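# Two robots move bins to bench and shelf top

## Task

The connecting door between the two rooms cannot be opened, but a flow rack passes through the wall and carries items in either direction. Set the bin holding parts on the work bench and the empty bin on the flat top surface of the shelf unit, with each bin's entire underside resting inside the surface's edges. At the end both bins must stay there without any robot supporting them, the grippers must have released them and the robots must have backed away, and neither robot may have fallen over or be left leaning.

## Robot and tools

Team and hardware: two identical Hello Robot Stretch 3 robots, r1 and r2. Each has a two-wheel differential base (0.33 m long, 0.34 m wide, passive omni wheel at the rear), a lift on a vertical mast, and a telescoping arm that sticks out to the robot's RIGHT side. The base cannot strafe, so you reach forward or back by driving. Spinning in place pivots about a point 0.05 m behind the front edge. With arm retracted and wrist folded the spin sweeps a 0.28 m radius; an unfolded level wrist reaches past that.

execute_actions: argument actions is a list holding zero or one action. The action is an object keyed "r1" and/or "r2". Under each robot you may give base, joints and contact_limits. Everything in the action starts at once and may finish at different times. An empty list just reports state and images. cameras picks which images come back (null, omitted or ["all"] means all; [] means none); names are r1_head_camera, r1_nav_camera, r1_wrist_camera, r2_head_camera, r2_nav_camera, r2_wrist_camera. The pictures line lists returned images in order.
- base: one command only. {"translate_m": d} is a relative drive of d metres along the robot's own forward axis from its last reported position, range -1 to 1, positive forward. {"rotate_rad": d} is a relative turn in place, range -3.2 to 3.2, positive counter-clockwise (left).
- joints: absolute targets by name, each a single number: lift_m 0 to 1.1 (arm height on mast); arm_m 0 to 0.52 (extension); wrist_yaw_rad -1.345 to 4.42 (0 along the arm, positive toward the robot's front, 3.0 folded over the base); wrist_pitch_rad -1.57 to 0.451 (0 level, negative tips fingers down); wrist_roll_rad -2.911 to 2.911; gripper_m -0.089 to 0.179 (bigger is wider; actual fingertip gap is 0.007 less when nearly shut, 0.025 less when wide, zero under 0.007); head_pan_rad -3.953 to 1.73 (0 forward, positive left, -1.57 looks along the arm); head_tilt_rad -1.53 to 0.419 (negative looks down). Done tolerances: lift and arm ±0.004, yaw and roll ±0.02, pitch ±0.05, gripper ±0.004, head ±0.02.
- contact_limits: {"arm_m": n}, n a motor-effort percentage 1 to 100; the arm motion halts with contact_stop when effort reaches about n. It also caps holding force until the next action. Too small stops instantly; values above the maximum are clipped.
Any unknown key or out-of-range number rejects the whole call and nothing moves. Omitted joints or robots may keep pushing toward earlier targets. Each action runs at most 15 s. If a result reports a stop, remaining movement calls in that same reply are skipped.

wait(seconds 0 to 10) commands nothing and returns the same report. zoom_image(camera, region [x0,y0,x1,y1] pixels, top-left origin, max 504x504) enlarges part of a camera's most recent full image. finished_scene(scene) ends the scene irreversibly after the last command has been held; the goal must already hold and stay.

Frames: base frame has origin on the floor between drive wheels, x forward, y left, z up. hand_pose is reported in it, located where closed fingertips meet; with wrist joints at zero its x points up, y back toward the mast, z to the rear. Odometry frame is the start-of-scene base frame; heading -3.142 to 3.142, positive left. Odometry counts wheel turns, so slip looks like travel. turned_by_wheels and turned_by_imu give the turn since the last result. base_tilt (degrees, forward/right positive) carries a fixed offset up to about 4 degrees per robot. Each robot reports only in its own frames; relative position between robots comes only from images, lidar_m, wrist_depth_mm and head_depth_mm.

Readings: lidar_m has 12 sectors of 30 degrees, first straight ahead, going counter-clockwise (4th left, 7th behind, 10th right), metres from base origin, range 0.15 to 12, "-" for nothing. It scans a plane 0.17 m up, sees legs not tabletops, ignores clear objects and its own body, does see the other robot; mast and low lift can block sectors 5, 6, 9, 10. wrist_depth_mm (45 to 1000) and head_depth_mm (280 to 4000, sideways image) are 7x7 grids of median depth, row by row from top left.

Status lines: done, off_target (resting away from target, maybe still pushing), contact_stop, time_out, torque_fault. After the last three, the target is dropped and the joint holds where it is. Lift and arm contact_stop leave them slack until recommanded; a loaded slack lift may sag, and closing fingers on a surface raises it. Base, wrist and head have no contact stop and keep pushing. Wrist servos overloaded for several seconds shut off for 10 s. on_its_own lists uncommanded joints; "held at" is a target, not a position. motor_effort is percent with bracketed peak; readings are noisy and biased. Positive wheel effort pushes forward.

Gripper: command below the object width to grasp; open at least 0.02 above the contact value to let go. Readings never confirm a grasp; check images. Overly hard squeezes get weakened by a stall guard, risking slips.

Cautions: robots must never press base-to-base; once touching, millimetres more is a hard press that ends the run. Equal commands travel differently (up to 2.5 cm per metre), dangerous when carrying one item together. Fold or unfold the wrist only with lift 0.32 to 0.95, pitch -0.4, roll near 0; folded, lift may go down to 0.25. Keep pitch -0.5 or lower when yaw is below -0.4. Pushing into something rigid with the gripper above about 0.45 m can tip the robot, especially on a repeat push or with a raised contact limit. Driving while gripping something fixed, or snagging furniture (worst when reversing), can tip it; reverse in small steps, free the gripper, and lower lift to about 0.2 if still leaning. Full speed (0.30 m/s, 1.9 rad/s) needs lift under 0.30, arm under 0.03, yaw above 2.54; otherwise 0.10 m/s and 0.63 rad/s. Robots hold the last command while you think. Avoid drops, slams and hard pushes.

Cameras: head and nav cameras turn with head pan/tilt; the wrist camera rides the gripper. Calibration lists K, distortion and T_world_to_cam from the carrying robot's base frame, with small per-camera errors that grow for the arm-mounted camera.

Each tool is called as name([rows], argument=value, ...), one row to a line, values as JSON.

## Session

execute_actions([
  {"r1":{"joints":{"head_tilt_rad":-0.4}},"r2":{"joints":{"head_tilt_rad":-0.4}}},
], cameras=["r1_nav_camera","r2_nav_camera"])

Scene clock: 0.80 s.
r1.base_odometry: x=+0.000 y=+0.000 heading=+0.000 (m, m, rad; r1's odometry frame)
r1.turned_by_wheels: +0.000 (rad since the last result)
r1.turned_by_imu: +0.000 (rad since the last result)
r1.base_tilt: forward=-0.7 right=+1.0 (deg)
r1.lidar_m: 1.02 1.02 1.52 1.51 3.37 2.60 1.79 1.68 1.51 1.04 0.98 1.00
r1.head_depth_mm: 1039 1072 1112 1154 1199 1254 1302 / 1152 1200 1248 1306 1364 1421 1418 / 1296 1360 1420 1572 1563 1670 1471 / 1505 1579 1655 1763 1785 1797 1450 / 1750 1850 1981 2083 2066 1804 1434 / 2070 2247 2423 2578 1324 1751 1361 / 2615 2822 3017 3181 1242 1494 1383
r1.base_status: not commanded
r1.joint_positions: lift_m=+0.321 arm_m=-0.002 wrist_yaw_rad=+3.036 wrist_pitch_rad=-0.391 wrist_roll_rad=-0.009 gripper_m=+0.037 head_pan_rad=-0.003 head_tilt_rad=-0.395
r1.joint_status: all done
r1.motor_effort: left_wheel=+0(0) right_wheel=+0(0) lift_m=+30(30) arm_m=+1(1) wrist_yaw_rad=+1(2) wrist_pitch_rad=+7(7) wrist_roll_rad=-1(0) gripper_m=+0(1) head_pan_rad=+1(0) head_tilt_rad=-2(28) (%)
r1.hand_pose: x=+0.0027 y=+0.0834 z=+0.3395 quat_wxyz=(+0.174, +0.697, +0.102, +0.689) (m; r1's base frame)
r1.wrist_depth_mm: - - - - - - - / - - - - - - - / 980 999 - - - - - / 780 799 829 814 807 842 874 / 642 640 - 661 711 694 681 / 536 539 - 555 - 573 595 / 468 - - - 487 506 506
r2.base_odometry: x=+0.000 y=+0.000 heading=+0.000 (m, m, rad; r2's odometry frame)
r2.turned_by_wheels: +0.000 (rad since the last result)
r2.turned_by_imu: +0.000 (rad since the last result)
r2.base_tilt: forward=-0.5 right=+1.9 (deg)
r2.lidar_m: 0.78 0.90 1.13 1.13 1.29 2.20 3.53 2.03 2.22 1.52 0.92 0.78
r2.head_depth_mm: 593 640 692 754 822 912 1027 / 609 656 709 777 853 943 1064 / 626 672 733 802 877 980 1106 / 639 691 754 825 911 1014 1163 / 655 711 776 853 946 1060 1203 / 671 732 797 882 978 1112 1237 / 692 753 826 914 1020 1159 1267
r2.base_status: not commanded
r2.joint_positions: lift_m=+0.549 arm_m=+0.000 wrist_yaw_rad=+3.106 wrist_pitch_rad=-0.505 wrist_roll_rad=-0.009 gripper_m=+0.037 head_pan_rad=+0.018 head_tilt_rad=-0.395
r2.joint_status: all done
r2.motor_effort: left_wheel=+1(1) right_wheel=+1(0) lift_m=+30(30) arm_m=+0(0) wrist_yaw_rad=+1(1) wrist_pitch_rad=+5(6) wrist_roll_rad=+0(0) gripper_m=+0(0) head_pan_rad=+0(0) head_tilt_rad=-3(40) (%)
r2.hand_pose: x=-0.0136 y=+0.0677 z=+0.5431 quat_wxyz=(+0.188, +0.684, +0.165, +0.685) (m; r2's base frame)
r2.wrist_depth_mm: - - - - - - 969 / - - - - - - - / - - - - - - - / - - - - - - - / 907 915 - 930 943 937 923 / 775 794 - 796 796 791 798 / 681 689 673 687 677 683 703
pictures: r1_nav_camera (sideways: a quarter turn counterclockwise sets it upright), r2_nav_camera (sideways: a quarter turn counterclockwise sets it upright)
camera_calibration (this result's frames):
r1_nav_camera: T_world_to_cam=[[0.401243, -0.0234668, 0.915671, -1.14959], [0.0204093, -0.999195, -0.0345506, 0.0939493], [0.915744, 0.0325514, -0.40044, 0.465121], [0, 0, 0, 1]] pos_world=[0.0334153, 0.0517561, 1.24215]
r2_nav_camera: T_world_to_cam=[[0.432485, 0.0413602, 0.900692, -1.13532], [0.00642711, -0.999063, 0.0427914, -0.00220102], [0.901618, -0.0127178, -0.432346, 0.5118], [0, 0, 0, 1]] pos_world=[0.0295731, 0.0512669, 1.24394]
Images, in order (width x height): r1_nav_camera 672x504, r2_nav_camera 672x504.

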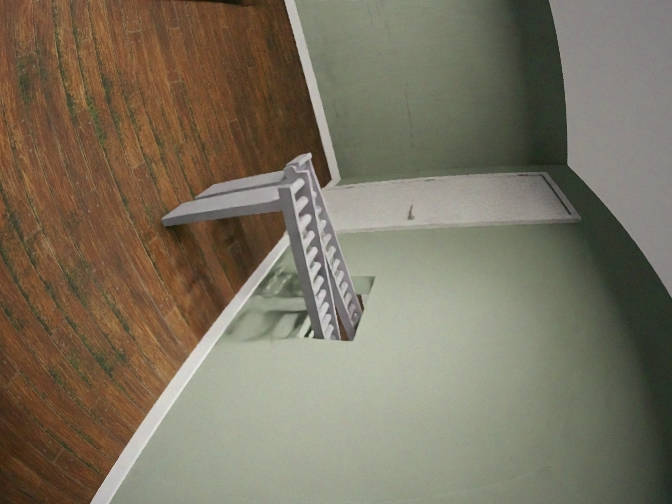

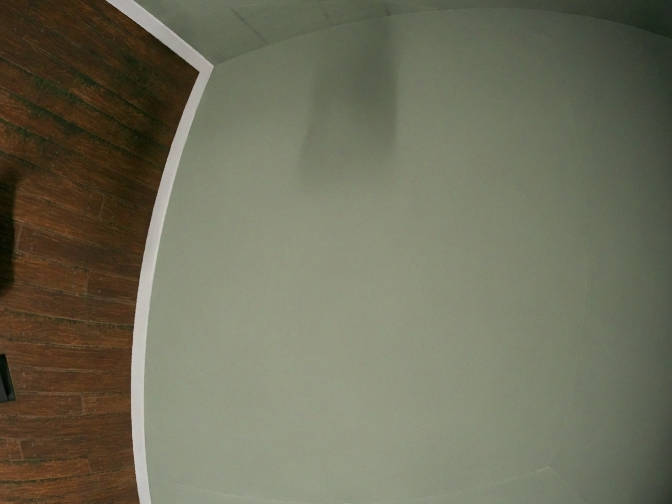

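execute_actions([
  {"r1":{"joints":{"head_pan_rad":1.35,"lift_m":0.27}},"r2":{"joints":{"head_pan_rad":-2.5,"lift_m":0.27}}},
], cameras=["r1_nav_camera","r2_nav_camera","r1_head_camera","r2_head_camera"])

Scene clock: 5.23 s.
r1.base_odometry: x=+0.000 y=+0.000 heading=+0.000 (m, m, rad; r1's odometry frame)
r1.turned_by_wheels: +0.000 (rad since the last result)
r1.turned_by_imu: -0.001 (rad since the last result)
r1.base_tilt: forward=-0.7 right=+0.9 (deg)
r1.lidar_m: 1.02 1.02 1.52 1.51 3.37 2.59 1.79 1.68 1.51 1.04 0.98 1.00
r1.head_depth_mm: 2963 3083 3220 3344 2575 1871 1485 / 3196 3342 3488 3484 2401 1863 1473 / 3442 3662 3816 2103 2417 1854 1462 / 3768 - - 1734 2349 1828 1450 / 3975 - - 2040 2435 1815 1449 / 3518 3855 3897 3172 2404 1805 1428 / 3301 3471 3621 3648 2402 1791 1428
r1.base_status: not commanded
r1.joint_positions: lift_m=+0.270 arm_m=-0.002 wrist_yaw_rad=+3.036 wrist_pitch_rad=-0.392 wrist_roll_rad=-0.009 gripper_m=+0.037 head_pan_rad=+1.343 head_tilt_rad=-0.395
r1.joint_status: all done
r1.motor_effort: left_wheel=+0(0) right_wheel=+0(1) lift_m=+21(23) arm_m=+0(1) wrist_yaw_rad=+1(0) wrist_pitch_rad=+8(8) wrist_roll_rad=+0(0) gripper_m=+0(1) head_pan_rad=+3(30) head_tilt_rad=-2(3) (%)
r1.hand_pose: x=+0.0027 y=+0.0833 z=+0.2889 quat_wxyz=(+0.174, +0.697, +0.102, +0.689) (m; r1's base frame)
r1.wrist_depth_mm: - - - - - - - / - - - - - - - / 859 877 900 925 954 1000 998 / 679 690 704 711 772 762 778 / 567 569 - 587 610 612 632 / 475 504 - - - 506 518 / - - - - 432 445 449
r2.base_odometry: x=+0.000 y=+0.000 heading=+0.000 (m, m, rad; r2's odometry frame)
r2.turned_by_wheels: +0.000 (rad since the last result)
r2.turned_by_imu: +0.000 (rad since the last result)
r2.base_tilt: forward=-0.6 right=+2.0 (deg)
r2.lidar_m: 0.78 0.90 1.13 1.13 1.29 2.19 3.53 2.03 2.22 1.52 0.92 0.78
r2.head_depth_mm: 3319 3612 3855 2975 2067 1597 1302 / 3651 - - 2799 2081 1611 1301 / - - - 2594 2132 1624 1310 / - - - 2566 2145 1618 1308 / 3585 3812 - 2280 2133 1621 1325 / 3360 3607 3842 3074 2156 1650 1330 / 3100 3342 3493 3190 2164 1635 1333
r2.base_status: not commanded
r2.joint_positions: lift_m=+0.270 arm_m=+0.000 wrist_yaw_rad=+3.106 wrist_pitch_rad=-0.505 wrist_roll_rad=-0.009 gripper_m=+0.037 head_pan_rad=-2.493 head_tilt_rad=-0.395
r2.joint_status: all done
r2.motor_effort: left_wheel=+0(0) right_wheel=+0(0) lift_m=+25(24) arm_m=+0(0) wrist_yaw_rad=+1(1) wrist_pitch_rad=+6(6) wrist_roll_rad=+1(0) gripper_m=+0(0) head_pan_rad=-5(62) head_tilt_rad=-2(4) (%)
r2.hand_pose: x=-0.0136 y=+0.0677 z=+0.2638 quat_wxyz=(+0.189, +0.684, +0.166, +0.685) (m; r2's base frame)
r2.wrist_depth_mm: - - - - - - - / - - - - - - - / 815 816 831 824 836 825 815 / 656 661 643 659 651 658 652 / 536 541 - 563 542 548 550 / 459 - - - 470 466 459 / - - - - 404 409 405
pictures: r1_head_camera (sideways: a quarter turn clockwise sets it upright), r1_nav_camera (sideways: a quarter turn counterclockwise sets it upright), r2_head_camera (sideways: a quarter turn clockwise sets it upright), r2_nav_camera (sideways: a quarter turn counterclockwise sets it upright)
camera_calibration (this result's frames):
r1_head_camera: T_world_to_cam=[[-0.0403235, -0.380905, -0.923734, 1.22058], [-0.971004, 0.232961, -0.0536755, 0.0767089], [0.23564, 0.894785, -0.379254, 0.451958], [0, 0, 0, 1]] pos_world=[0.0172033, 0.0426486, 1.30302]
r1_nav_camera: T_world_to_cam=[[0.112606, 0.386156, 0.915535, -1.14765], [0.978486, -0.203399, -0.0345584, 0.0881152], [0.172874, 0.899729, -0.400752, 0.470058], [0, 0, 0, 1]] pos_world=[-0.0382481, 0.0381702, 1.24214]
r2_head_camera: T_world_to_cam=[[0.347423, 0.235991, -0.907527, 1.20183], [0.615565, -0.787481, 0.030878, -0.043249], [-0.707373, -0.56937, -0.418857, 0.506814], [0, 0, 0, 1]] pos_world=[-0.0324138, -0.0291147, 1.30431]
r2_nav_camera: T_world_to_cam=[[-0.325137, -0.288852, 0.900472, -1.13041], [-0.594692, 0.802813, 0.0427971, 0.00145845], [-0.735273, -0.521589, -0.432802, 0.522379], [0, 0, 0, 1]] pos_world=[0.0174213, -0.0552239, 1.24393]
Images, in order (width x height): r1_head_camera 896x504, r1_nav_camera 672x504, r2_head_camera 896x504, r2_nav_camera 672x504.

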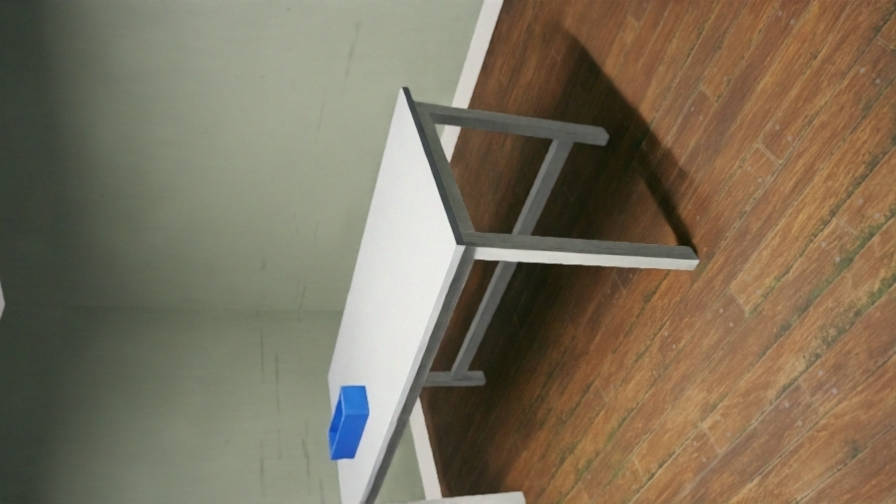

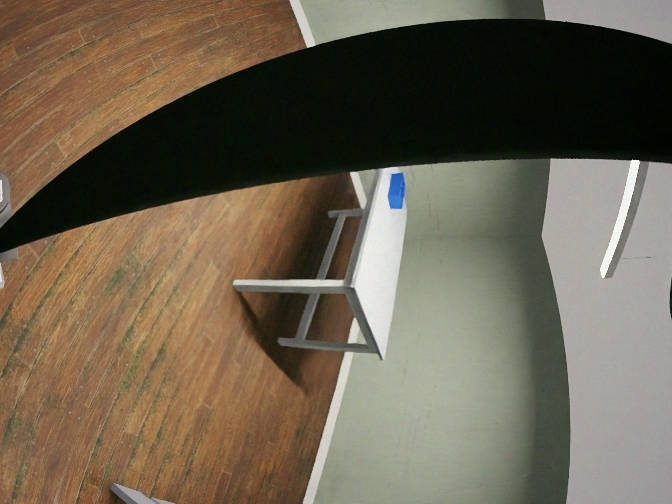

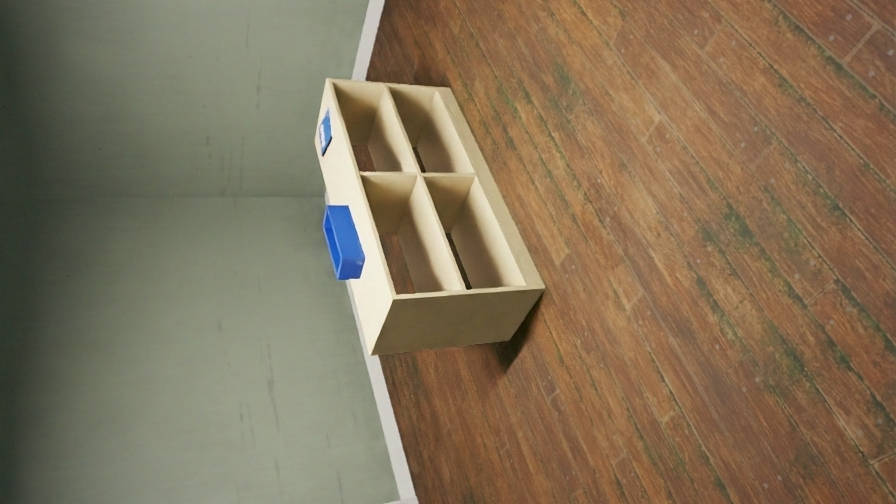

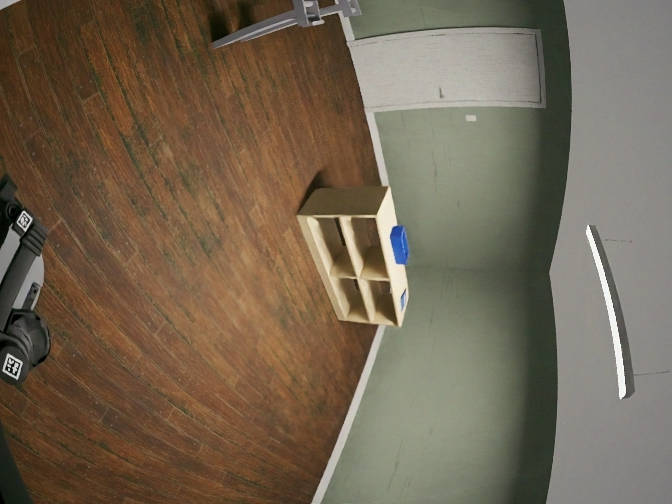

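execute_actions([
  {"r1":{"base":{"rotate_rad":1.83},"joints":{"head_pan_rad":-1.4,"head_tilt_rad":-0.7}},"r2":{"base":{"rotate_rad":0.434},"joints":{"head_pan_rad":-1.4,"head_tilt_rad":-0.85,"wrist_pitch_rad":-0.4}}},
], cameras=[])

execute_actions([
  {"r1":{"base":{"translate_m":1.0}},"r2":{"base":{"translate_m":-1.0}}},
], cameras=[])

execute_actions([
  {"r1":{"base":{"translate_m":1.0}},"r2":{"base":{"translate_m":-1.0}}},
], cameras=[])

execute_actions([
  {"r1":{"base":{"translate_m":0.11},"joints":{"lift_m":0.5}},"r2":{"base":{"rotate_rad":-0.678},"joints":{"lift_m":0.5}}},
], cameras=[])

execute_actions([
  {"r1":{"base":{"rotate_rad":0.347},"joints":{"lift_m":1.03,"wrist_yaw_rad":1.53,"gripper_m":0.17}},"r2":{"joints":{"lift_m":0.9,"wrist_yaw_rad":1.57,"gripper_m":0.17}}},
], cameras=[])

execute_actions([
  {"r1":{"joints":{"arm_m":0.44,"wrist_pitch_rad":-1.2}},"r2":{"joints":{"arm_m":0.46,"wrist_pitch_rad":-1.2}}},
], cameras=["r1_wrist_camera","r2_wrist_camera","r1_head_camera","r2_head_camera"])

Scene clock: 8.87 s.
r1.base_odometry: x=+0.000 y=+0.000 heading=+1.830 (m, m, rad; r1's odometry frame)
r1.turned_by_wheels: +1.830 (rad since the last result)
r1.turned_by_imu: +1.806 (rad since the last result)
r1.base_tilt: forward=-0.7 right=+0.9 (deg)
r1.lidar_m: 2.68 3.38 2.06 1.69 1.68 1.20 0.98 0.98 1.09 1.02 3.11 1.51
r1.head_depth_mm: 1879 1948 1572 1991 1747 1433 1217 / 2408 2483 2272 2117 1743 1428 1216 / 2749 3071 1552 1345 1579 1420 1216 / 2745 3050 2942 2152 1708 1409 1202 / 2702 3019 2928 2162 1684 1406 1198 / 2641 2989 2897 2142 1695 1398 1190 / 2608 2869 2873 2114 1666 1397 1181
r1.base_status: done
r1.joint_positions: lift_m=+0.270 arm_m=-0.002 wrist_yaw_rad=+3.036 wrist_pitch_rad=-0.392 wrist_roll_rad=-0.009 gripper_m=+0.037 head_pan_rad=-1.393 head_tilt_rad=-0.692
r1.joint_status: all done
r1.motor_effort: left_wheel=-2(9) right_wheel=+3(12) lift_m=+21(21) arm_m=+0(0) wrist_yaw_rad=+1(0) wrist_pitch_rad=+8(8) wrist_roll_rad=-1(0) gripper_m=+0(0) head_pan_rad=-1(29) head_tilt_rad=-4(33) (%)
r1.hand_pose: x=+0.0027 y=+0.0833 z=+0.2889 quat_wxyz=(+0.174, +0.697, +0.102, +0.689) (m; r1's base frame)
r1.wrist_depth_mm: - - - - - - - / - - - - - - - / 862 905 913 931 963 - - / 680 703 715 731 741 759 774 / 554 574 - 584 615 619 611 / 480 508 - - - 515 525 / - - - - 437 440 446
r2.base_odometry: x=+0.000 y=+0.000 heading=+0.434 (m, m, rad; r2's odometry frame)
r2.turned_by_wheels: +0.434 (rad since the last result)
r2.turned_by_imu: +0.439 (rad since the last result)
r2.base_tilt: forward=-0.6 right=+1.9 (deg)
r2.lidar_m: 0.85 1.13 1.13 1.23 1.91 3.54 2.43 2.04 1.52 0.98 0.79 0.78
r2.head_depth_mm: 1273 1574 1885 1616 1384 1205 1077 / 1118 1357 1687 1637 1401 1219 1105 / 1003 1167 1437 1602 1406 1228 1116 / 901 1046 1232 1518 1398 1230 1115 / 822 939 1095 1306 1412 1235 1099 / 756 855 981 1146 1340 1239 1100 / 699 784 883 1021 1209 1248 1101
r2.base_status: done
r2.joint_positions: lift_m=+0.270 arm_m=+0.000 wrist_yaw_rad=+3.106 wrist_pitch_rad=-0.421 wrist_roll_rad=-0.009 gripper_m=+0.037 head_pan_rad=-1.407 head_tilt_rad=-0.840
r2.joint_status: all done
r2.motor_effort: left_wheel=-2(7) right_wheel=+3(8) lift_m=+25(24) arm_m=+0(0) wrist_yaw_rad=+1(1) wrist_pitch_rad=+10(11) wrist_roll_rad=+1(0) gripper_m=+0(1) head_pan_rad=+5(60) head_tilt_rad=-7(42) (%)
r2.hand_pose: x=-0.0132 y=+0.0792 z=+0.2823 quat_wxyz=(+0.160, +0.691, +0.136, +0.692) (m; r2's base frame)
r2.wrist_depth_mm: - - - - - 951 846 / - - - - - - 913 / - - - - - 989 941 / 765 755 755 779 739 752 748 / 608 597 - 602 613 597 595 / 510 513 - 524 518 502 508 / 447 - - - 433 431 438
pictures: none
No camera images: the call's "cameras" was empty. Leave "cameras" out to get every camera's image.

Scene clock: 13.87 s.
r1.base_odometry: x=-0.256 y=+0.967 heading=+1.830 (m, m, rad; r1's odometry frame)
r1.turned_by_wheels: +0.000 (rad since the last result)
r1.turned_by_imu: -0.002 (rad since the last result)
r1.base_tilt: forward=-0.7 right=+0.9 (deg)
r1.lidar_m: 1.68 2.40 2.47 2.03 2.02 2.24 1.94 1.93 1.42 2.78 0.80 1.62
r1.head_depth_mm: 2519 2856 3019 2199 1767 1444 1214 / 2503 2824 2977 2200 1727 1426 1216 / 2434 2765 2912 2174 1723 1415 1204 / 2420 2683 2903 2187 1714 1413 1202 / 2380 2690 2810 2154 1693 1395 1196 / 2346 2548 1163 952 1589 1363 1193 / 2305 2554 1152 940 1669 1391 1189
r1.base_status: done
r1.joint_positions: lift_m=+0.270 arm_m=-0.002 wrist_yaw_rad=+3.036 wrist_pitch_rad=-0.392 wrist_roll_rad=-0.009 gripper_m=+0.037 head_pan_rad=-1.393 head_tilt_rad=-0.692
r1.joint_status: not commanded
r1.motor_effort: left_wheel=-2(6) right_wheel=+3(10) lift_m=+21(21) arm_m=+1(1) wrist_yaw_rad=+2(1) wrist_pitch_rad=+8(8) wrist_roll_rad=-1(1) gripper_m=+0(1) head_pan_rad=-2(3) head_tilt_rad=-4(4) (%)
r1.hand_pose: x=+0.0027 y=+0.0833 z=+0.2888 quat_wxyz=(+0.174, +0.697, +0.102, +0.689) (m; r1's base frame)
r1.wrist_depth_mm: - - - - - - - / - - - - - - - / 883 922 921 964 965 952 999 / 679 708 712 736 736 742 771 / 564 582 - 581 612 627 622 / 480 508 - - - 512 515 / - - - - 434 437 439
r2.base_odometry: x=-0.907 y=-0.420 heading=+0.434 (m, m, rad; r2's odometry frame)
r2.turned_by_wheels: +0.000 (rad since the last result)
r2.turned_by_imu: +0.000 (rad since the last result)
r2.base_tilt: forward=-0.6 right=+1.9 (deg)
r2.lidar_m: 1.71 1.76 1.75 1.91 2.77 2.75 1.42 1.11 3.00 1.29 1.58 1.57
r2.head_depth_mm: 2549 2439 1953 1626 1386 1208 1079 / 2144 2217 1905 1628 1392 1222 1107 / 1878 1487 1726 1649 1400 1222 1122 / 1738 1482 1876 1643 1406 1225 1107 / 1731 1897 2014 1657 1416 1239 1091 / 1667 1747 1919 1658 1422 1235 1100 / 1426 1586 1802 1688 1425 1247 1108
r2.base_status: done
r2.joint_positions: lift_m=+0.270 arm_m=+0.000 wrist_yaw_rad=+3.106 wrist_pitch_rad=-0.420 wrist_roll_rad=-0.009 gripper_m=+0.037 head_pan_rad=-1.407 head_tilt_rad=-0.840
r2.joint_status: not commanded
r2.motor_effort: left_wheel=-1(8) right_wheel=+2(4) lift_m=+25(25) arm_m=+0(0) wrist_yaw_rad=+1(0) wrist_pitch_rad=+10(10) wrist_roll_rad=+0(1) gripper_m=+0(1) head_pan_rad=+5(5) head_tilt_rad=-7(7) (%)
r2.hand_pose: x=-0.0132 y=+0.0793 z=+0.2824 quat_wxyz=(+0.159, +0.691, +0.136, +0.692) (m; r2's base frame)
r2.wrist_depth_mm: - - - - - - - / - - - - - - - / - - - - 978 992 993 / 762 775 762 762 774 754 759 / 618 608 - 612 604 619 613 / 505 514 - 529 517 504 496 / 450 - - - 433 431 438
pictures: none
No camera images: the call's "cameras" was empty. Leave "cameras" out to get every camera's image.

Scene clock: 18.87 s.
r1.base_odometry: x=-0.512 y=+1.933 heading=+1.830 (m, m, rad; r1's odometry frame)
r1.turned_by_wheels: +0.000 (rad since the last result)
r1.turned_by_imu: -0.002 (rad since the last result)
r1.base_tilt: forward=-0.7 right=+0.9 (deg)
r1.lidar_m: 1.47 1.46 1.61 2.37 2.37 2.62 2.89 2.24 0.99 1.12 1.11 0.69
r1.head_depth_mm: 2183 2482 1240 899 729 1434 1219 / 2177 2459 1221 891 701 1428 1212 / 2144 2383 1206 888 699 1417 1205 / 2087 2338 1184 873 695 1380 1203 / 2069 2327 1178 838 689 1368 1195 / 2036 2268 1168 770 684 1357 1193 / 2025 2235 1149 767 680 1328 1188
r1.base_status: done
r1.joint_positions: lift_m=+0.270 arm_m=-0.002 wrist_yaw_rad=+3.036 wrist_pitch_rad=-0.392 wrist_roll_rad=-0.009 gripper_m=+0.037 head_pan_rad=-1.393 head_tilt_rad=-0.692
r1.joint_status: not commanded
r1.motor_effort: left_wheel=-2(7) right_wheel=+3(9) lift_m=+21(22) arm_m=+0(0) wrist_yaw_rad=+1(1) wrist_pitch_rad=+8(8) wrist_roll_rad=+0(0) gripper_m=+1(0) head_pan_rad=-2(1) head_tilt_rad=-4(4) (%)
r1.hand_pose: x=+0.0027 y=+0.0833 z=+0.2888 quat_wxyz=(+0.174, +0.697, +0.102, +0.689) (m; r1's base frame)
r1.wrist_depth_mm: - - - - - - - / - - - - - - - / 885 868 931 941 959 - - / 677 695 723 712 746 752 788 / 565 578 - 577 614 610 626 / 481 502 - - - 519 519 / - - - - 439 438 451
r2.base_odometry: x=-1.815 y=-0.840 heading=+0.434 (m, m, rad; r2's odometry frame)
r2.turned_by_wheels: +0.000 (rad since the last result)
r2.turned_by_imu: +0.000 (rad since the last result)
r2.base_tilt: forward=-0.7 right=+2.1 (deg)
r2.lidar_m: 2.56 2.40 2.38 2.45 1.99 1.97 0.88 0.46 2.39 0.59 1.73 2.35
r2.head_depth_mm: 2248 2374 1942 854 764 937 1060 / 2471 2490 1952 860 984 1159 1104 / 2702 2492 1978 892 1071 1204 1124 / 2760 2525 1979 1643 1410 1229 1112 / 2476 2533 1989 1658 1412 1229 1087 / 2273 2456 1990 1663 1418 1244 1091 / 2141 2281 1929 1681 1421 1245 1103
r2.base_status: done
r2.joint_positions: lift_m=+0.270 arm_m=+0.000 wrist_yaw_rad=+3.106 wrist_pitch_rad=-0.420 wrist_roll_rad=-0.009 gripper_m=+0.037 head_pan_rad=-1.407 head_tilt_rad=-0.840
r2.joint_status: not commanded
r2.motor_effort: left_wheel=-1(8) right_wheel=+3(5) lift_m=+25(25) arm_m=+0(0) wrist_yaw_rad=+1(1) wrist_pitch_rad=+10(10) wrist_roll_rad=+1(0) gripper_m=+0(0) head_pan_rad=+5(5) head_tilt_rad=-7(6) (%)
r2.hand_pose: x=-0.0132 y=+0.0793 z=+0.2824 quat_wxyz=(+0.159, +0.691, +0.136, +0.692) (m; r2's base frame)
r2.wrist_depth_mm: - - - - - - - / - - - - - - - / - - - - - - - / 776 768 746 747 754 763 743 / 615 610 - 609 616 610 596 / 505 508 - 520 519 503 501 / 453 - - - 433 436 429
pictures: none
No camera images: the call's "cameras" was empty. Leave "cameras" out to get every camera's image.

Scene clock: 21.80 s.
r1.base_odometry: x=-0.540 y=+2.040 heading=+1.830 (m, m, rad; r1's odometry frame)
r1.turned_by_wheels: +0.000 (rad since the last result)
r1.turned_by_imu: -0.001 (rad since the last result)
r1.base_tilt: forward=-0.7 right=+0.9 (deg)
r1.lidar_m: 1.36 1.36 1.50 2.40 2.40 2.66 3.00 1.07 1.08 1.08 1.07 0.59
r1.head_depth_mm: 2173 2465 1244 898 705 1399 1216 / 2137 2386 1226 893 702 1395 1219 / 2122 2344 1205 882 699 1350 1208 / 2074 2308 1194 818 693 1350 1199 / 2053 2287 1172 768 689 1313 1202 / 2004 2242 1170 762 680 1299 1188 / 1959 2202 1155 754 665 608 1182
r1.base_status: done
r1.joint_positions: lift_m=+0.500 arm_m=-0.002 wrist_yaw_rad=+3.036 wrist_pitch_rad=-0.392 wrist_roll_rad=-0.009 gripper_m=+0.037 head_pan_rad=-1.393 head_tilt_rad=-0.692
r1.joint_status: all done
r1.motor_effort: left_wheel=-3(10) right_wheel=+3(9) lift_m=+36(37) arm_m=+0(0) wrist_yaw_rad=+0(1) wrist_pitch_rad=+8(8) wrist_roll_rad=+0(0) gripper_m=+0(0) head_pan_rad=-2(2) head_tilt_rad=-4(4) (%)
r1.hand_pose: x=+0.0027 y=+0.0832 z=+0.5181 quat_wxyz=(+0.174, +0.697, +0.102, +0.689) (m; r1's base frame)
r1.wrist_depth_mm: - - - - - - - / - - - - - - - / - - - - - - - / - - - - - - - / 866 890 - 937 995 930 988 / 753 772 - 784 - 810 816 / 658 673 662 687 686 702 713
r2.base_odometry: x=-1.815 y=-0.840 heading=-0.244 (m, m, rad; r2's odometry frame)
r2.turned_by_wheels: -0.678 (rad since the last result)
r2.turned_by_imu: -0.687 (rad since the last result)
r2.base_tilt: forward=-0.4 right=+2.0 (deg)
r2.lidar_m: 1.73 2.43 2.47 2.38 2.47 2.04 1.97 0.89 0.46 0.68 0.59 0.60
r2.head_depth_mm: 2001 2234 1930 818 777 1136 1111 / 2027 2304 1948 818 783 1151 - / 2047 2285 1970 822 963 1164 - / 2112 2329 1981 829 974 1192 1073 / 2079 2325 2011 877 975 1209 1098 / 2102 2392 2015 879 1001 1204 1098 / 2155 2412 2017 957 966 1240 1105
r2.base_status: done
r2.joint_positions: lift_m=+0.500 arm_m=+0.000 wrist_yaw_rad=+3.106 wrist_pitch_rad=-0.420 wrist_roll_rad=-0.009 gripper_m=+0.037 head_pan_rad=-1.407 head_tilt_rad=-0.840
r2.joint_status: all done
r2.motor_effort: left_wheel=+2(9) right_wheel=-2(8) lift_m=+35(36) arm_m=+0(0) wrist_yaw_rad=+1(0) wrist_pitch_rad=+10(10) wrist_roll_rad=+0(0) gripper_m=+0(0) head_pan_rad=+5(5) head_tilt_rad=-6(7) (%)
r2.hand_pose: x=-0.0132 y=+0.0794 z=+0.5121 quat_wxyz=(+0.159, +0.691, +0.136, +0.692) (m; r2's base frame)
r2.wrist_depth_mm: - - - - - - - / - - - - - - - / - - - - - - - / - - - - - - - / 942 942 - 949 966 993 949 / 804 779 - 782 801 791 791 / 677 693 - 677 664 688 680
pictures: none
No camera images: the call's "cameras" was empty. Leave "cameras" out to get every camera's image.

Scene clock: 27.47 s.
r1.base_odometry: x=-0.540 y=+2.040 heading=+2.176 (m, m, rad; r1's odometry frame)
r1.turned_by_wheels: +0.347 (rad since the last result)
r1.turned_by_imu: +0.343 (rad since the last result)
r1.base_tilt: forward=-0.7 right=+1.0 (deg)
r1.lidar_m: 1.35 1.41 1.92 2.40 2.50 3.11 2.34 1.07 1.12 1.08 0.59 0.60
r1.head_depth_mm: 1972 2172 2409 - - - 1200 / 2014 2214 2408 927 - - 1195 / 2026 2265 2396 783 693 - 1164 / 2069 2338 1187 784 706 - 1141 / 2122 2391 1181 832 709 - 1150 / 2171 2409 1174 931 - - 1144 / 2186 2467 2620 922 - - 1107
r1.base_status: done
r1.joint_positions: lift_m=+1.030 arm_m=-0.002 wrist_yaw_rad=+1.533 wrist_pitch_rad=-0.393 wrist_roll_rad=-0.009 gripper_m=+0.170 head_pan_rad=-1.393 head_tilt_rad=-0.692
r1.joint_status: all done
r1.motor_effort: left_wheel=-2(5) right_wheel=+4(7) lift_m=+37(40) arm_m=+0(1) wrist_yaw_rad=-1(1) wrist_pitch_rad=+8(8) wrist_roll_rad=+0(0) gripper_m=+1(84) head_pan_rad=-2(2) head_tilt_rad=-4(4) (%)
r1.hand_pose: x=+0.2060 y=-0.1518 z=+1.0480 quat_wxyz=(+0.597, +0.579, -0.401, +0.384) (m; r1's base frame)
r1.wrist_depth_mm: - - - - - - - / - - - - - - - / - - - - - - - / - - - - - - - / - - - - - - - / - - - - - 523 515 / - - - - - 462 433
r2.base_odometry: x=-1.815 y=-0.840 heading=-0.244 (m, m, rad; r2's odometry frame)
r2.turned_by_wheels: +0.000 (rad since the last result)
r2.turned_by_imu: +0.000 (rad since the last result)
r2.base_tilt: forward=-0.8 right=+1.9 (deg)
r2.lidar_m: 1.73 2.44 2.47 2.38 2.46 2.05 1.97 0.89 0.46 0.68 0.59 0.60
r2.head_depth_mm: 2012 2269 1943 827 - 1153 1078 / 2017 2289 1945 816 - 1159 1083 / 2054 2311 1977 823 792 - 1107 / 2083 2324 1981 832 792 - 1090 / 2085 2340 1987 878 781 - 1092 / 2111 2397 2014 881 801 1221 1093 / 2172 2391 2016 955 974 1245 1097
r2.base_status: not commanded
r2.joint_positions: lift_m=+0.900 arm_m=+0.000 wrist_yaw_rad=+1.573 wrist_pitch_rad=-0.419 wrist_roll_rad=-0.009 gripper_m=+0.170 head_pan_rad=-1.407 head_tilt_rad=-0.840
r2.joint_status: all done
r2.motor_effort: left_wheel=+2(2) right_wheel=-2(2) lift_m=+35(39) arm_m=+0(0) wrist_yaw_rad=-1(2) wrist_pitch_rad=+10(10) wrist_roll_rad=+0(0) gripper_m=+0(84) head_pan_rad=+5(5) head_tilt_rad=-6(6) (%)
r2.hand_pose: x=+0.2029 y=-0.1444 z=+0.9122 quat_wxyz=(+0.595, +0.592, -0.381, +0.388) (m; r2's base frame)
r2.wrist_depth_mm: - - - - - - - / - - - - - - - / - - - - - - - / - - - - - - - / - - - - - - - / - - - - - - 532 / - - - - - 564 450
pictures: none
No camera images: the call's "cameras" was empty. Leave "cameras" out to get every camera's image.

Scene clock: 32.03 s.
r1.base_odometry: x=-0.540 y=+2.040 heading=+2.176 (m, m, rad; r1's odometry frame)
r1.turned_by_wheels: +0.000 (rad since the last result)
r1.turned_by_imu: -0.001 (rad since the last result)
r1.base_tilt: forward=-0.7 right=+1.0 (deg)
r1.lidar_m: 1.36 1.41 1.93 2.41 2.49 3.10 2.34 1.07 1.12 1.07 0.59 0.60
r1.head_depth_mm: 1915 2239 2340 901 689 612 1223 / 1984 2229 1109 775 681 625 1209 / 2036 2262 2469 783 685 1314 1202 / 2070 2312 1191 785 692 1318 1198 / 2127 2368 1175 807 689 1344 1198 / 2174 2424 1172 860 682 1368 1188 / 2191 2458 2650 856 681 1386 1114
r1.base_status: not commanded
r1.joint_positions: lift_m=+1.030 arm_m=+0.440 wrist_yaw_rad=+1.531 wrist_pitch_rad=-1.201 wrist_roll_rad=-0.009 gripper_m=+0.170 head_pan_rad=-1.393 head_tilt_rad=-0.692
r1.joint_status: all done
r1.motor_effort: left_wheel=-2(2) right_wheel=+4(4) lift_m=+36(36) arm_m=+3(3) wrist_yaw_rad=+0(1) wrist_pitch_rad=+1(7) wrist_roll_rad=+0(0) gripper_m=+1(1) head_pan_rad=-2(2) head_tilt_rad=-5(3) (%)
r1.hand_pose: x=+0.0487 y=-0.5878 z=+0.9208 quat_wxyz=(+0.698, +0.692, -0.141, +0.119) (m; r1's base frame)
r1.wrist_depth_mm: - - 359 359 360 361 359 / - 348 354 256 265 354 354 / - 346 343 329 328 341 345 / - 336 337 324 322 334 336 / - 326 324 311 313 325 326 / - 313 314 306 298 317 317 / - 308 308 300 287 310 307
r2.base_odometry: x=-1.815 y=-0.840 heading=-0.244 (m, m, rad; r2's odometry frame)
r2.turned_by_wheels: +0.000 (rad since the last result)
r2.turned_by_imu: +0.000 (rad since the last result)
r2.base_tilt: forward=-0.6 right=+2.2 (deg)
r2.lidar_m: 1.73 2.44 2.48 2.38 2.47 2.05 1.97 0.89 0.46 0.68 0.59 0.60
r2.head_depth_mm: 2077 2266 1965 817 779 1140 1082 / 1938 - 1949 815 784 1156 1084 / 2037 2244 1921 818 965 1172 1104 / 2083 2335 1966 828 973 1181 1088 / 2104 2368 1993 877 975 1202 1093 / 2098 2336 2012 880 1003 1204 1102 / 2160 2426 2029 950 962 1236 1102
r2.base_status: not commanded
r2.joint_positions: lift_m=+0.900 arm_m=+0.460 wrist_yaw_rad=+1.571 wrist_pitch_rad=-1.199 wrist_roll_rad=-0.009 gripper_m=+0.170 head_pan_rad=-1.407 head_tilt_rad=-0.840
r2.joint_status: all done
r2.motor_effort: left_wheel=+2(2) right_wheel=-2(2) lift_m=+35(35) arm_m=+4(5) wrist_yaw_rad=-1(2) wrist_pitch_rad=-1(7) wrist_roll_rad=+0(0) gripper_m=+0(0) head_pan_rad=+5(5) head_tilt_rad=-7(7) (%)
r2.hand_pose: x=+0.0492 y=-0.6049 z=+0.7910 quat_wxyz=(+0.696, +0.694, -0.127, +0.134) (m; r2's base frame)
r2.wrist_depth_mm: - - 405 405 414 - - / - 386 383 390 395 - - / - 372 372 372 376 - - / 944 358 352 318 368 - - / 921 346 340 335 351 985 - / - 329 333 325 339 - 953 / - 321 319 311 323 902 936
pictures: r1_head_camera (sideways: a quarter turn clockwise sets it upright), r1_wrist_camera, r2_head_camera (sideways: a quarter turn clockwise sets it upright), r2_wrist_camera
camera_calibration (this result's frames):
r1_head_camera: T_world_to_cam=[[-0.158016, 0.615406, -0.772209, 1.0237], [0.981313, 0.18483, -0.0535068, 0.0645594], [0.109799, -0.766233, -0.633112, 0.783024], [0, 0, 0, 1]] pos_world=[0.0124332, -0.0419426, 1.2897]
r1_wrist_camera: T_world_to_cam=[[0.0113234, -0.999913, -0.0066969, -0.582596], [-0.982478, -0.00987945, -0.186116, 0.243159], [0.186033, 0.00868702, -0.982505, 1.06646], [0, 0, 0, 1]] pos_world=[0.0470974, -0.589407, 1.08916]
r2_head_camera: T_world_to_cam=[[-0.104074, 0.76235, -0.638741, 0.8542], [0.985991, 0.163256, 0.0341946, -0.0498074], [0.130346, -0.626234, -0.768661, 0.956762], [0, 0, 0, 1]] pos_world=[0.0132997, -0.0439117, 1.28274]
r2_wrist_camera: T_world_to_cam=[[-0.0374774, -0.998559, 0.0384064, -0.640414], [-0.976441, 0.02842, -0.213907, 0.277336], [0.212507, -0.0455182, -0.976099, 0.903236], [0, 0, 0, 1]] pos_world=[0.0548568, -0.606259, 0.965568]
Images, in order (width x height): r1_head_camera 896x504, r1_wrist_camera 644x364, r2_head_camera 896x504, r2_wrist_camera 644x364.

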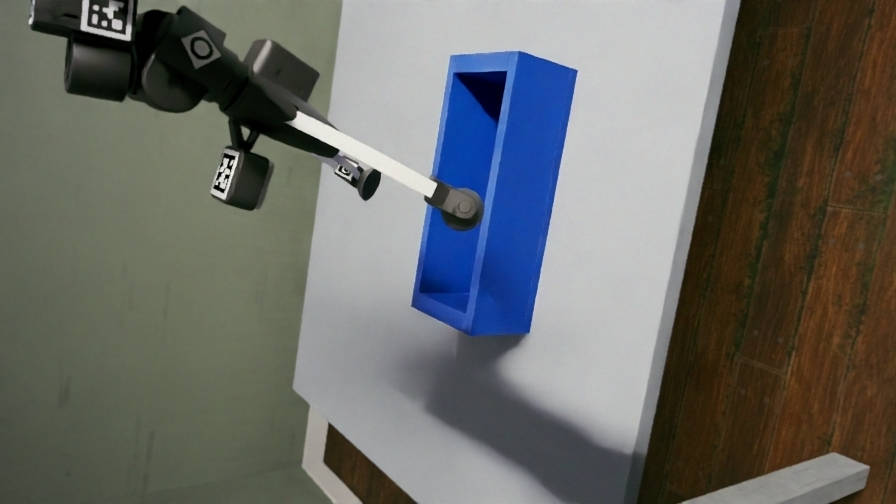

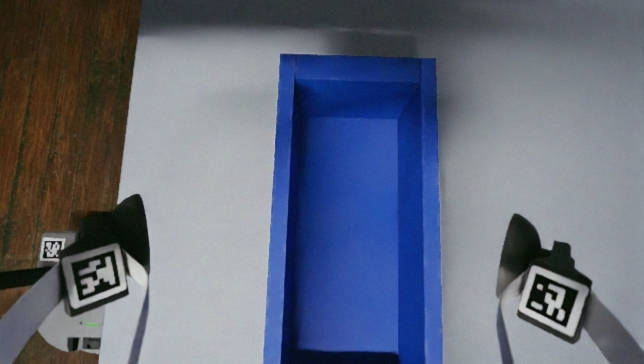

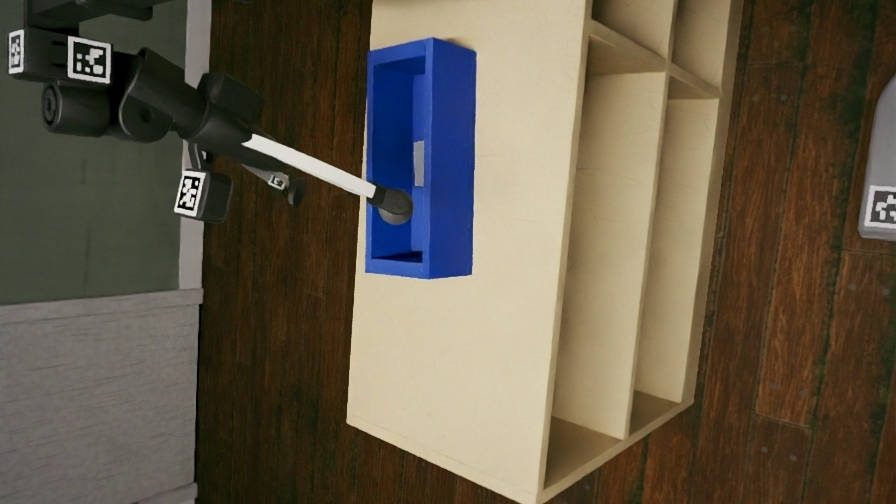

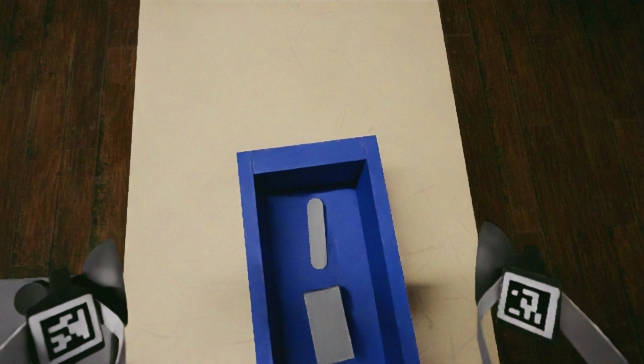

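execute_actions([
  {"r1":{"base":{"translate_m":-0.01},"joints":{"arm_m":0.455,"lift_m":0.965,"wrist_yaw_rad":1.5,"head_pan_rad":-1.5}},"r2":{"base":{"translate_m":-0.055},"joints":{"arm_m":0.48,"lift_m":0.825,"wrist_yaw_rad":1.66,"head_pan_rad":-1.5}}},
], cameras=["r1_wrist_camera","r2_wrist_camera","r1_head_camera","r2_head_camera"])

Scene clock: 34.57 s.
r1.base_odometry: x=-0.535 y=+2.031 heading=+2.176 (m, m, rad; r1's odometry frame)
r1.turned_by_wheels: +0.000 (rad since the last result)
r1.turned_by_imu: -0.001 (rad since the last result)
r1.base_tilt: forward=-0.7 right=+1.0 (deg)
r1.lidar_m: 1.37 1.42 1.95 2.41 2.50 3.10 2.33 1.06 1.12 1.08 0.60 0.60
r1.head_depth_mm: 1995 - 1172 901 706 631 1218 / 2015 2290 1771 891 697 626 1206 / 2031 2228 - 786 688 1323 1206 / 2077 2292 1135 777 693 1312 1203 / 2070 2299 1175 787 688 1332 1194 / 2111 2361 1166 827 681 1329 1194 / 2106 2342 1205 852 680 1354 1187
r1.base_status: done
r1.joint_positions: lift_m=+0.965 arm_m=+0.455 wrist_yaw_rad=+1.503 wrist_pitch_rad=-1.202 wrist_roll_rad=-0.009 gripper_m=+0.170 head_pan_rad=-1.493 head_tilt_rad=-0.692
r1.joint_status: all done
r1.motor_effort: left_wheel=-1(7) right_wheel=+3(7) lift_m=+21(35) arm_m=+3(3) wrist_yaw_rad=-1(1) wrist_pitch_rad=+1(1) wrist_roll_rad=+0(0) gripper_m=+1(0) head_pan_rad=-2(9) head_tilt_rad=-4(4) (%)
r1.hand_pose: x=+0.0484 y=-0.6047 z=+0.8564 quat_wxyz=(+0.700, +0.690, -0.150, +0.109) (m; r1's base frame)
r1.wrist_depth_mm: - 289 211 206 205 286 290 / - 280 266 271 228 282 280 / - 271 265 262 233 277 273 / - 265 256 256 229 268 266 / 262 260 215 250 230 262 260 / - 253 215 245 196 254 255 / 245 248 218 239 196 248 248
r2.base_odometry: x=-1.868 y=-0.827 heading=-0.244 (m, m, rad; r2's odometry frame)
r2.turned_by_wheels: +0.000 (rad since the last result)
r2.turned_by_imu: +0.000 (rad since the last result)
r2.base_tilt: forward=-0.4 right=+2.1 (deg)
r2.lidar_m: 1.79 2.49 2.47 2.38 2.47 1.99 1.91 0.84 0.44 0.48 0.65 0.63
r2.head_depth_mm: 2041 2239 - - 965 1155 1076 / 2021 2274 1957 837 842 1162 1104 / 2055 - 1884 827 966 1174 1106 / 2033 2319 1918 831 971 1177 1088 / 2078 2316 1970 824 978 1182 1100 / 2064 2351 2022 879 983 1193 1095 / 2107 2381 2020 888 989 1207 1099
r2.base_status: done
r2.joint_positions: lift_m=+0.825 arm_m=+0.480 wrist_yaw_rad=+1.657 wrist_pitch_rad=-1.200 wrist_roll_rad=-0.009 gripper_m=+0.170 head_pan_rad=-1.493 head_tilt_rad=-0.840
r2.joint_status: all done
r2.motor_effort: left_wheel=+2(3) right_wheel=-2(6) lift_m=+25(31) arm_m=+4(4) wrist_yaw_rad=+2(3) wrist_pitch_rad=+0(1) wrist_roll_rad=+0(0) gripper_m=+0(0) head_pan_rad=-4(20) head_tilt_rad=-6(7) (%)
r2.hand_pose: x=+0.0488 y=-0.6189 z=+0.7163 quat_wxyz=(+0.690, +0.699, -0.097, +0.163) (m; r2's base frame)
r2.wrist_depth_mm: 995 313 312 216 324 - - / 977 298 238 244 310 - - / 918 288 279 283 295 978 977 / 866 278 270 272 287 939 937 / 867 269 261 263 247 902 915 / - 261 253 249 253 - 888 / - 252 217 245 222 261 840
pictures: r1_head_camera (sideways: a quarter turn clockwise sets it upright), r1_wrist_camera, r2_head_camera (sideways: a quarter turn clockwise sets it upright), r2_wrist_camera
camera_calibration (this result's frames):
r1_head_camera: T_world_to_cam=[[-0.096008, 0.628073, -0.772209, 1.02332], [0.994833, 0.0862852, -0.0535068, 0.0644769], [0.033024, -0.773356, -0.633112, 0.783493], [0, 0, 0, 1]] pos_world=[0.00822907, -0.0423646, 1.2897]
r1_wrist_camera: T_world_to_cam=[[-0.0166989, -0.999838, -0.00673305, -0.598541], [-0.982499, 0.017658, -0.185428, 0.24679], [0.185517, 0.00351876, -0.982635, 1.00041], [0, 0, 0, 1]] pos_world=[0.0468835, -0.606322, 1.02477]
r2_head_camera: T_world_to_cam=[[-0.0380247, 0.768482, -0.638741, 0.853797], [0.996388, 0.0777233, 0.0341946, -0.0498709], [0.075923, -0.635134, -0.768662, 0.957094], [0, 0, 0, 1]] pos_world=[0.00949071, -0.0443687, 1.28274]
r2_wrist_camera: T_world_to_cam=[[0.0483405, -0.998091, 0.0384338, -0.655422], [-0.975433, -0.055453, -0.213203, 0.208897], [0.214927, -0.0271833, -0.976252, 0.841168], [0, 0, 0, 1]] pos_world=[0.0546589, -0.619721, 0.890919]
Images, in order (width x height): r1_head_camera 896x504, r1_wrist_camera 644x364, r2_head_camera 896x504, r2_wrist_camera 644x364.

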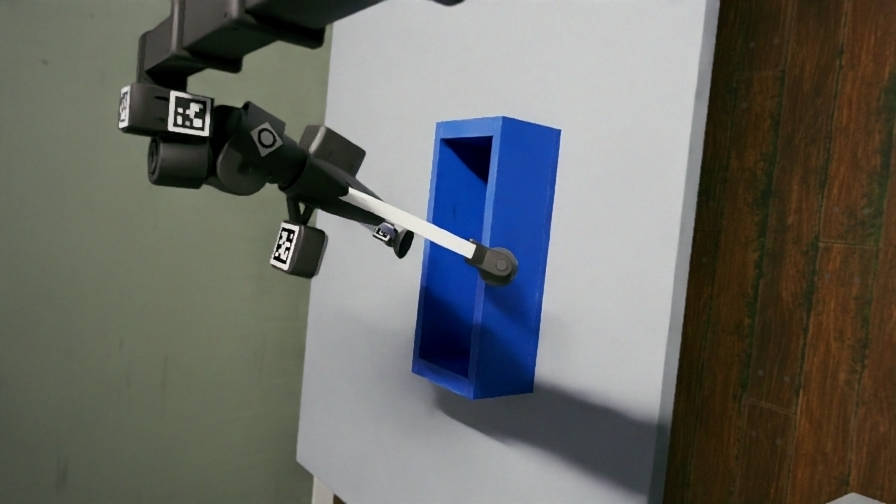

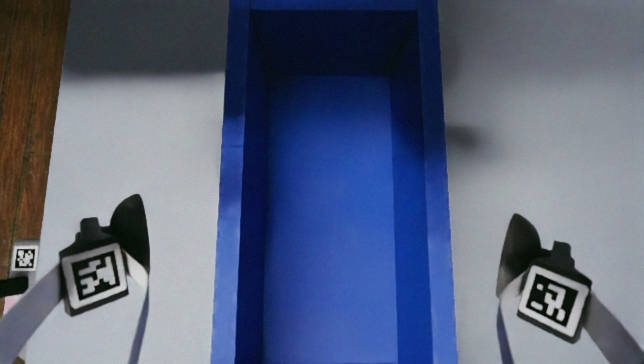

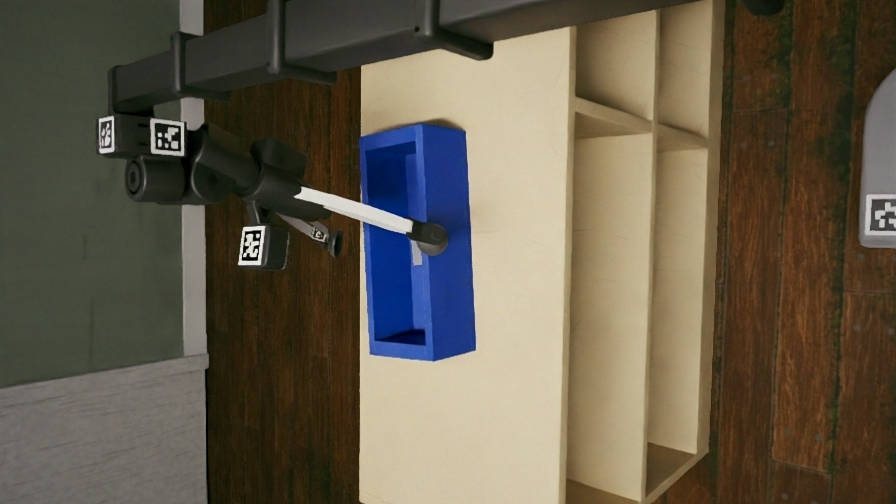

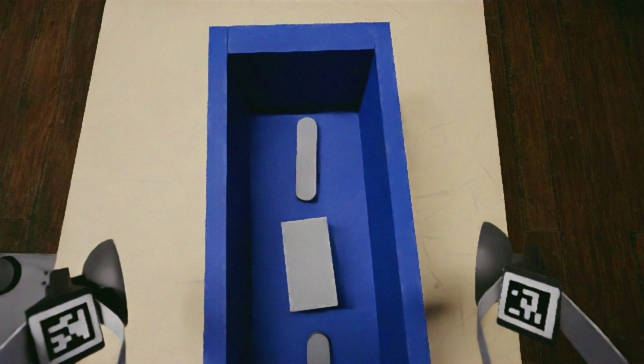

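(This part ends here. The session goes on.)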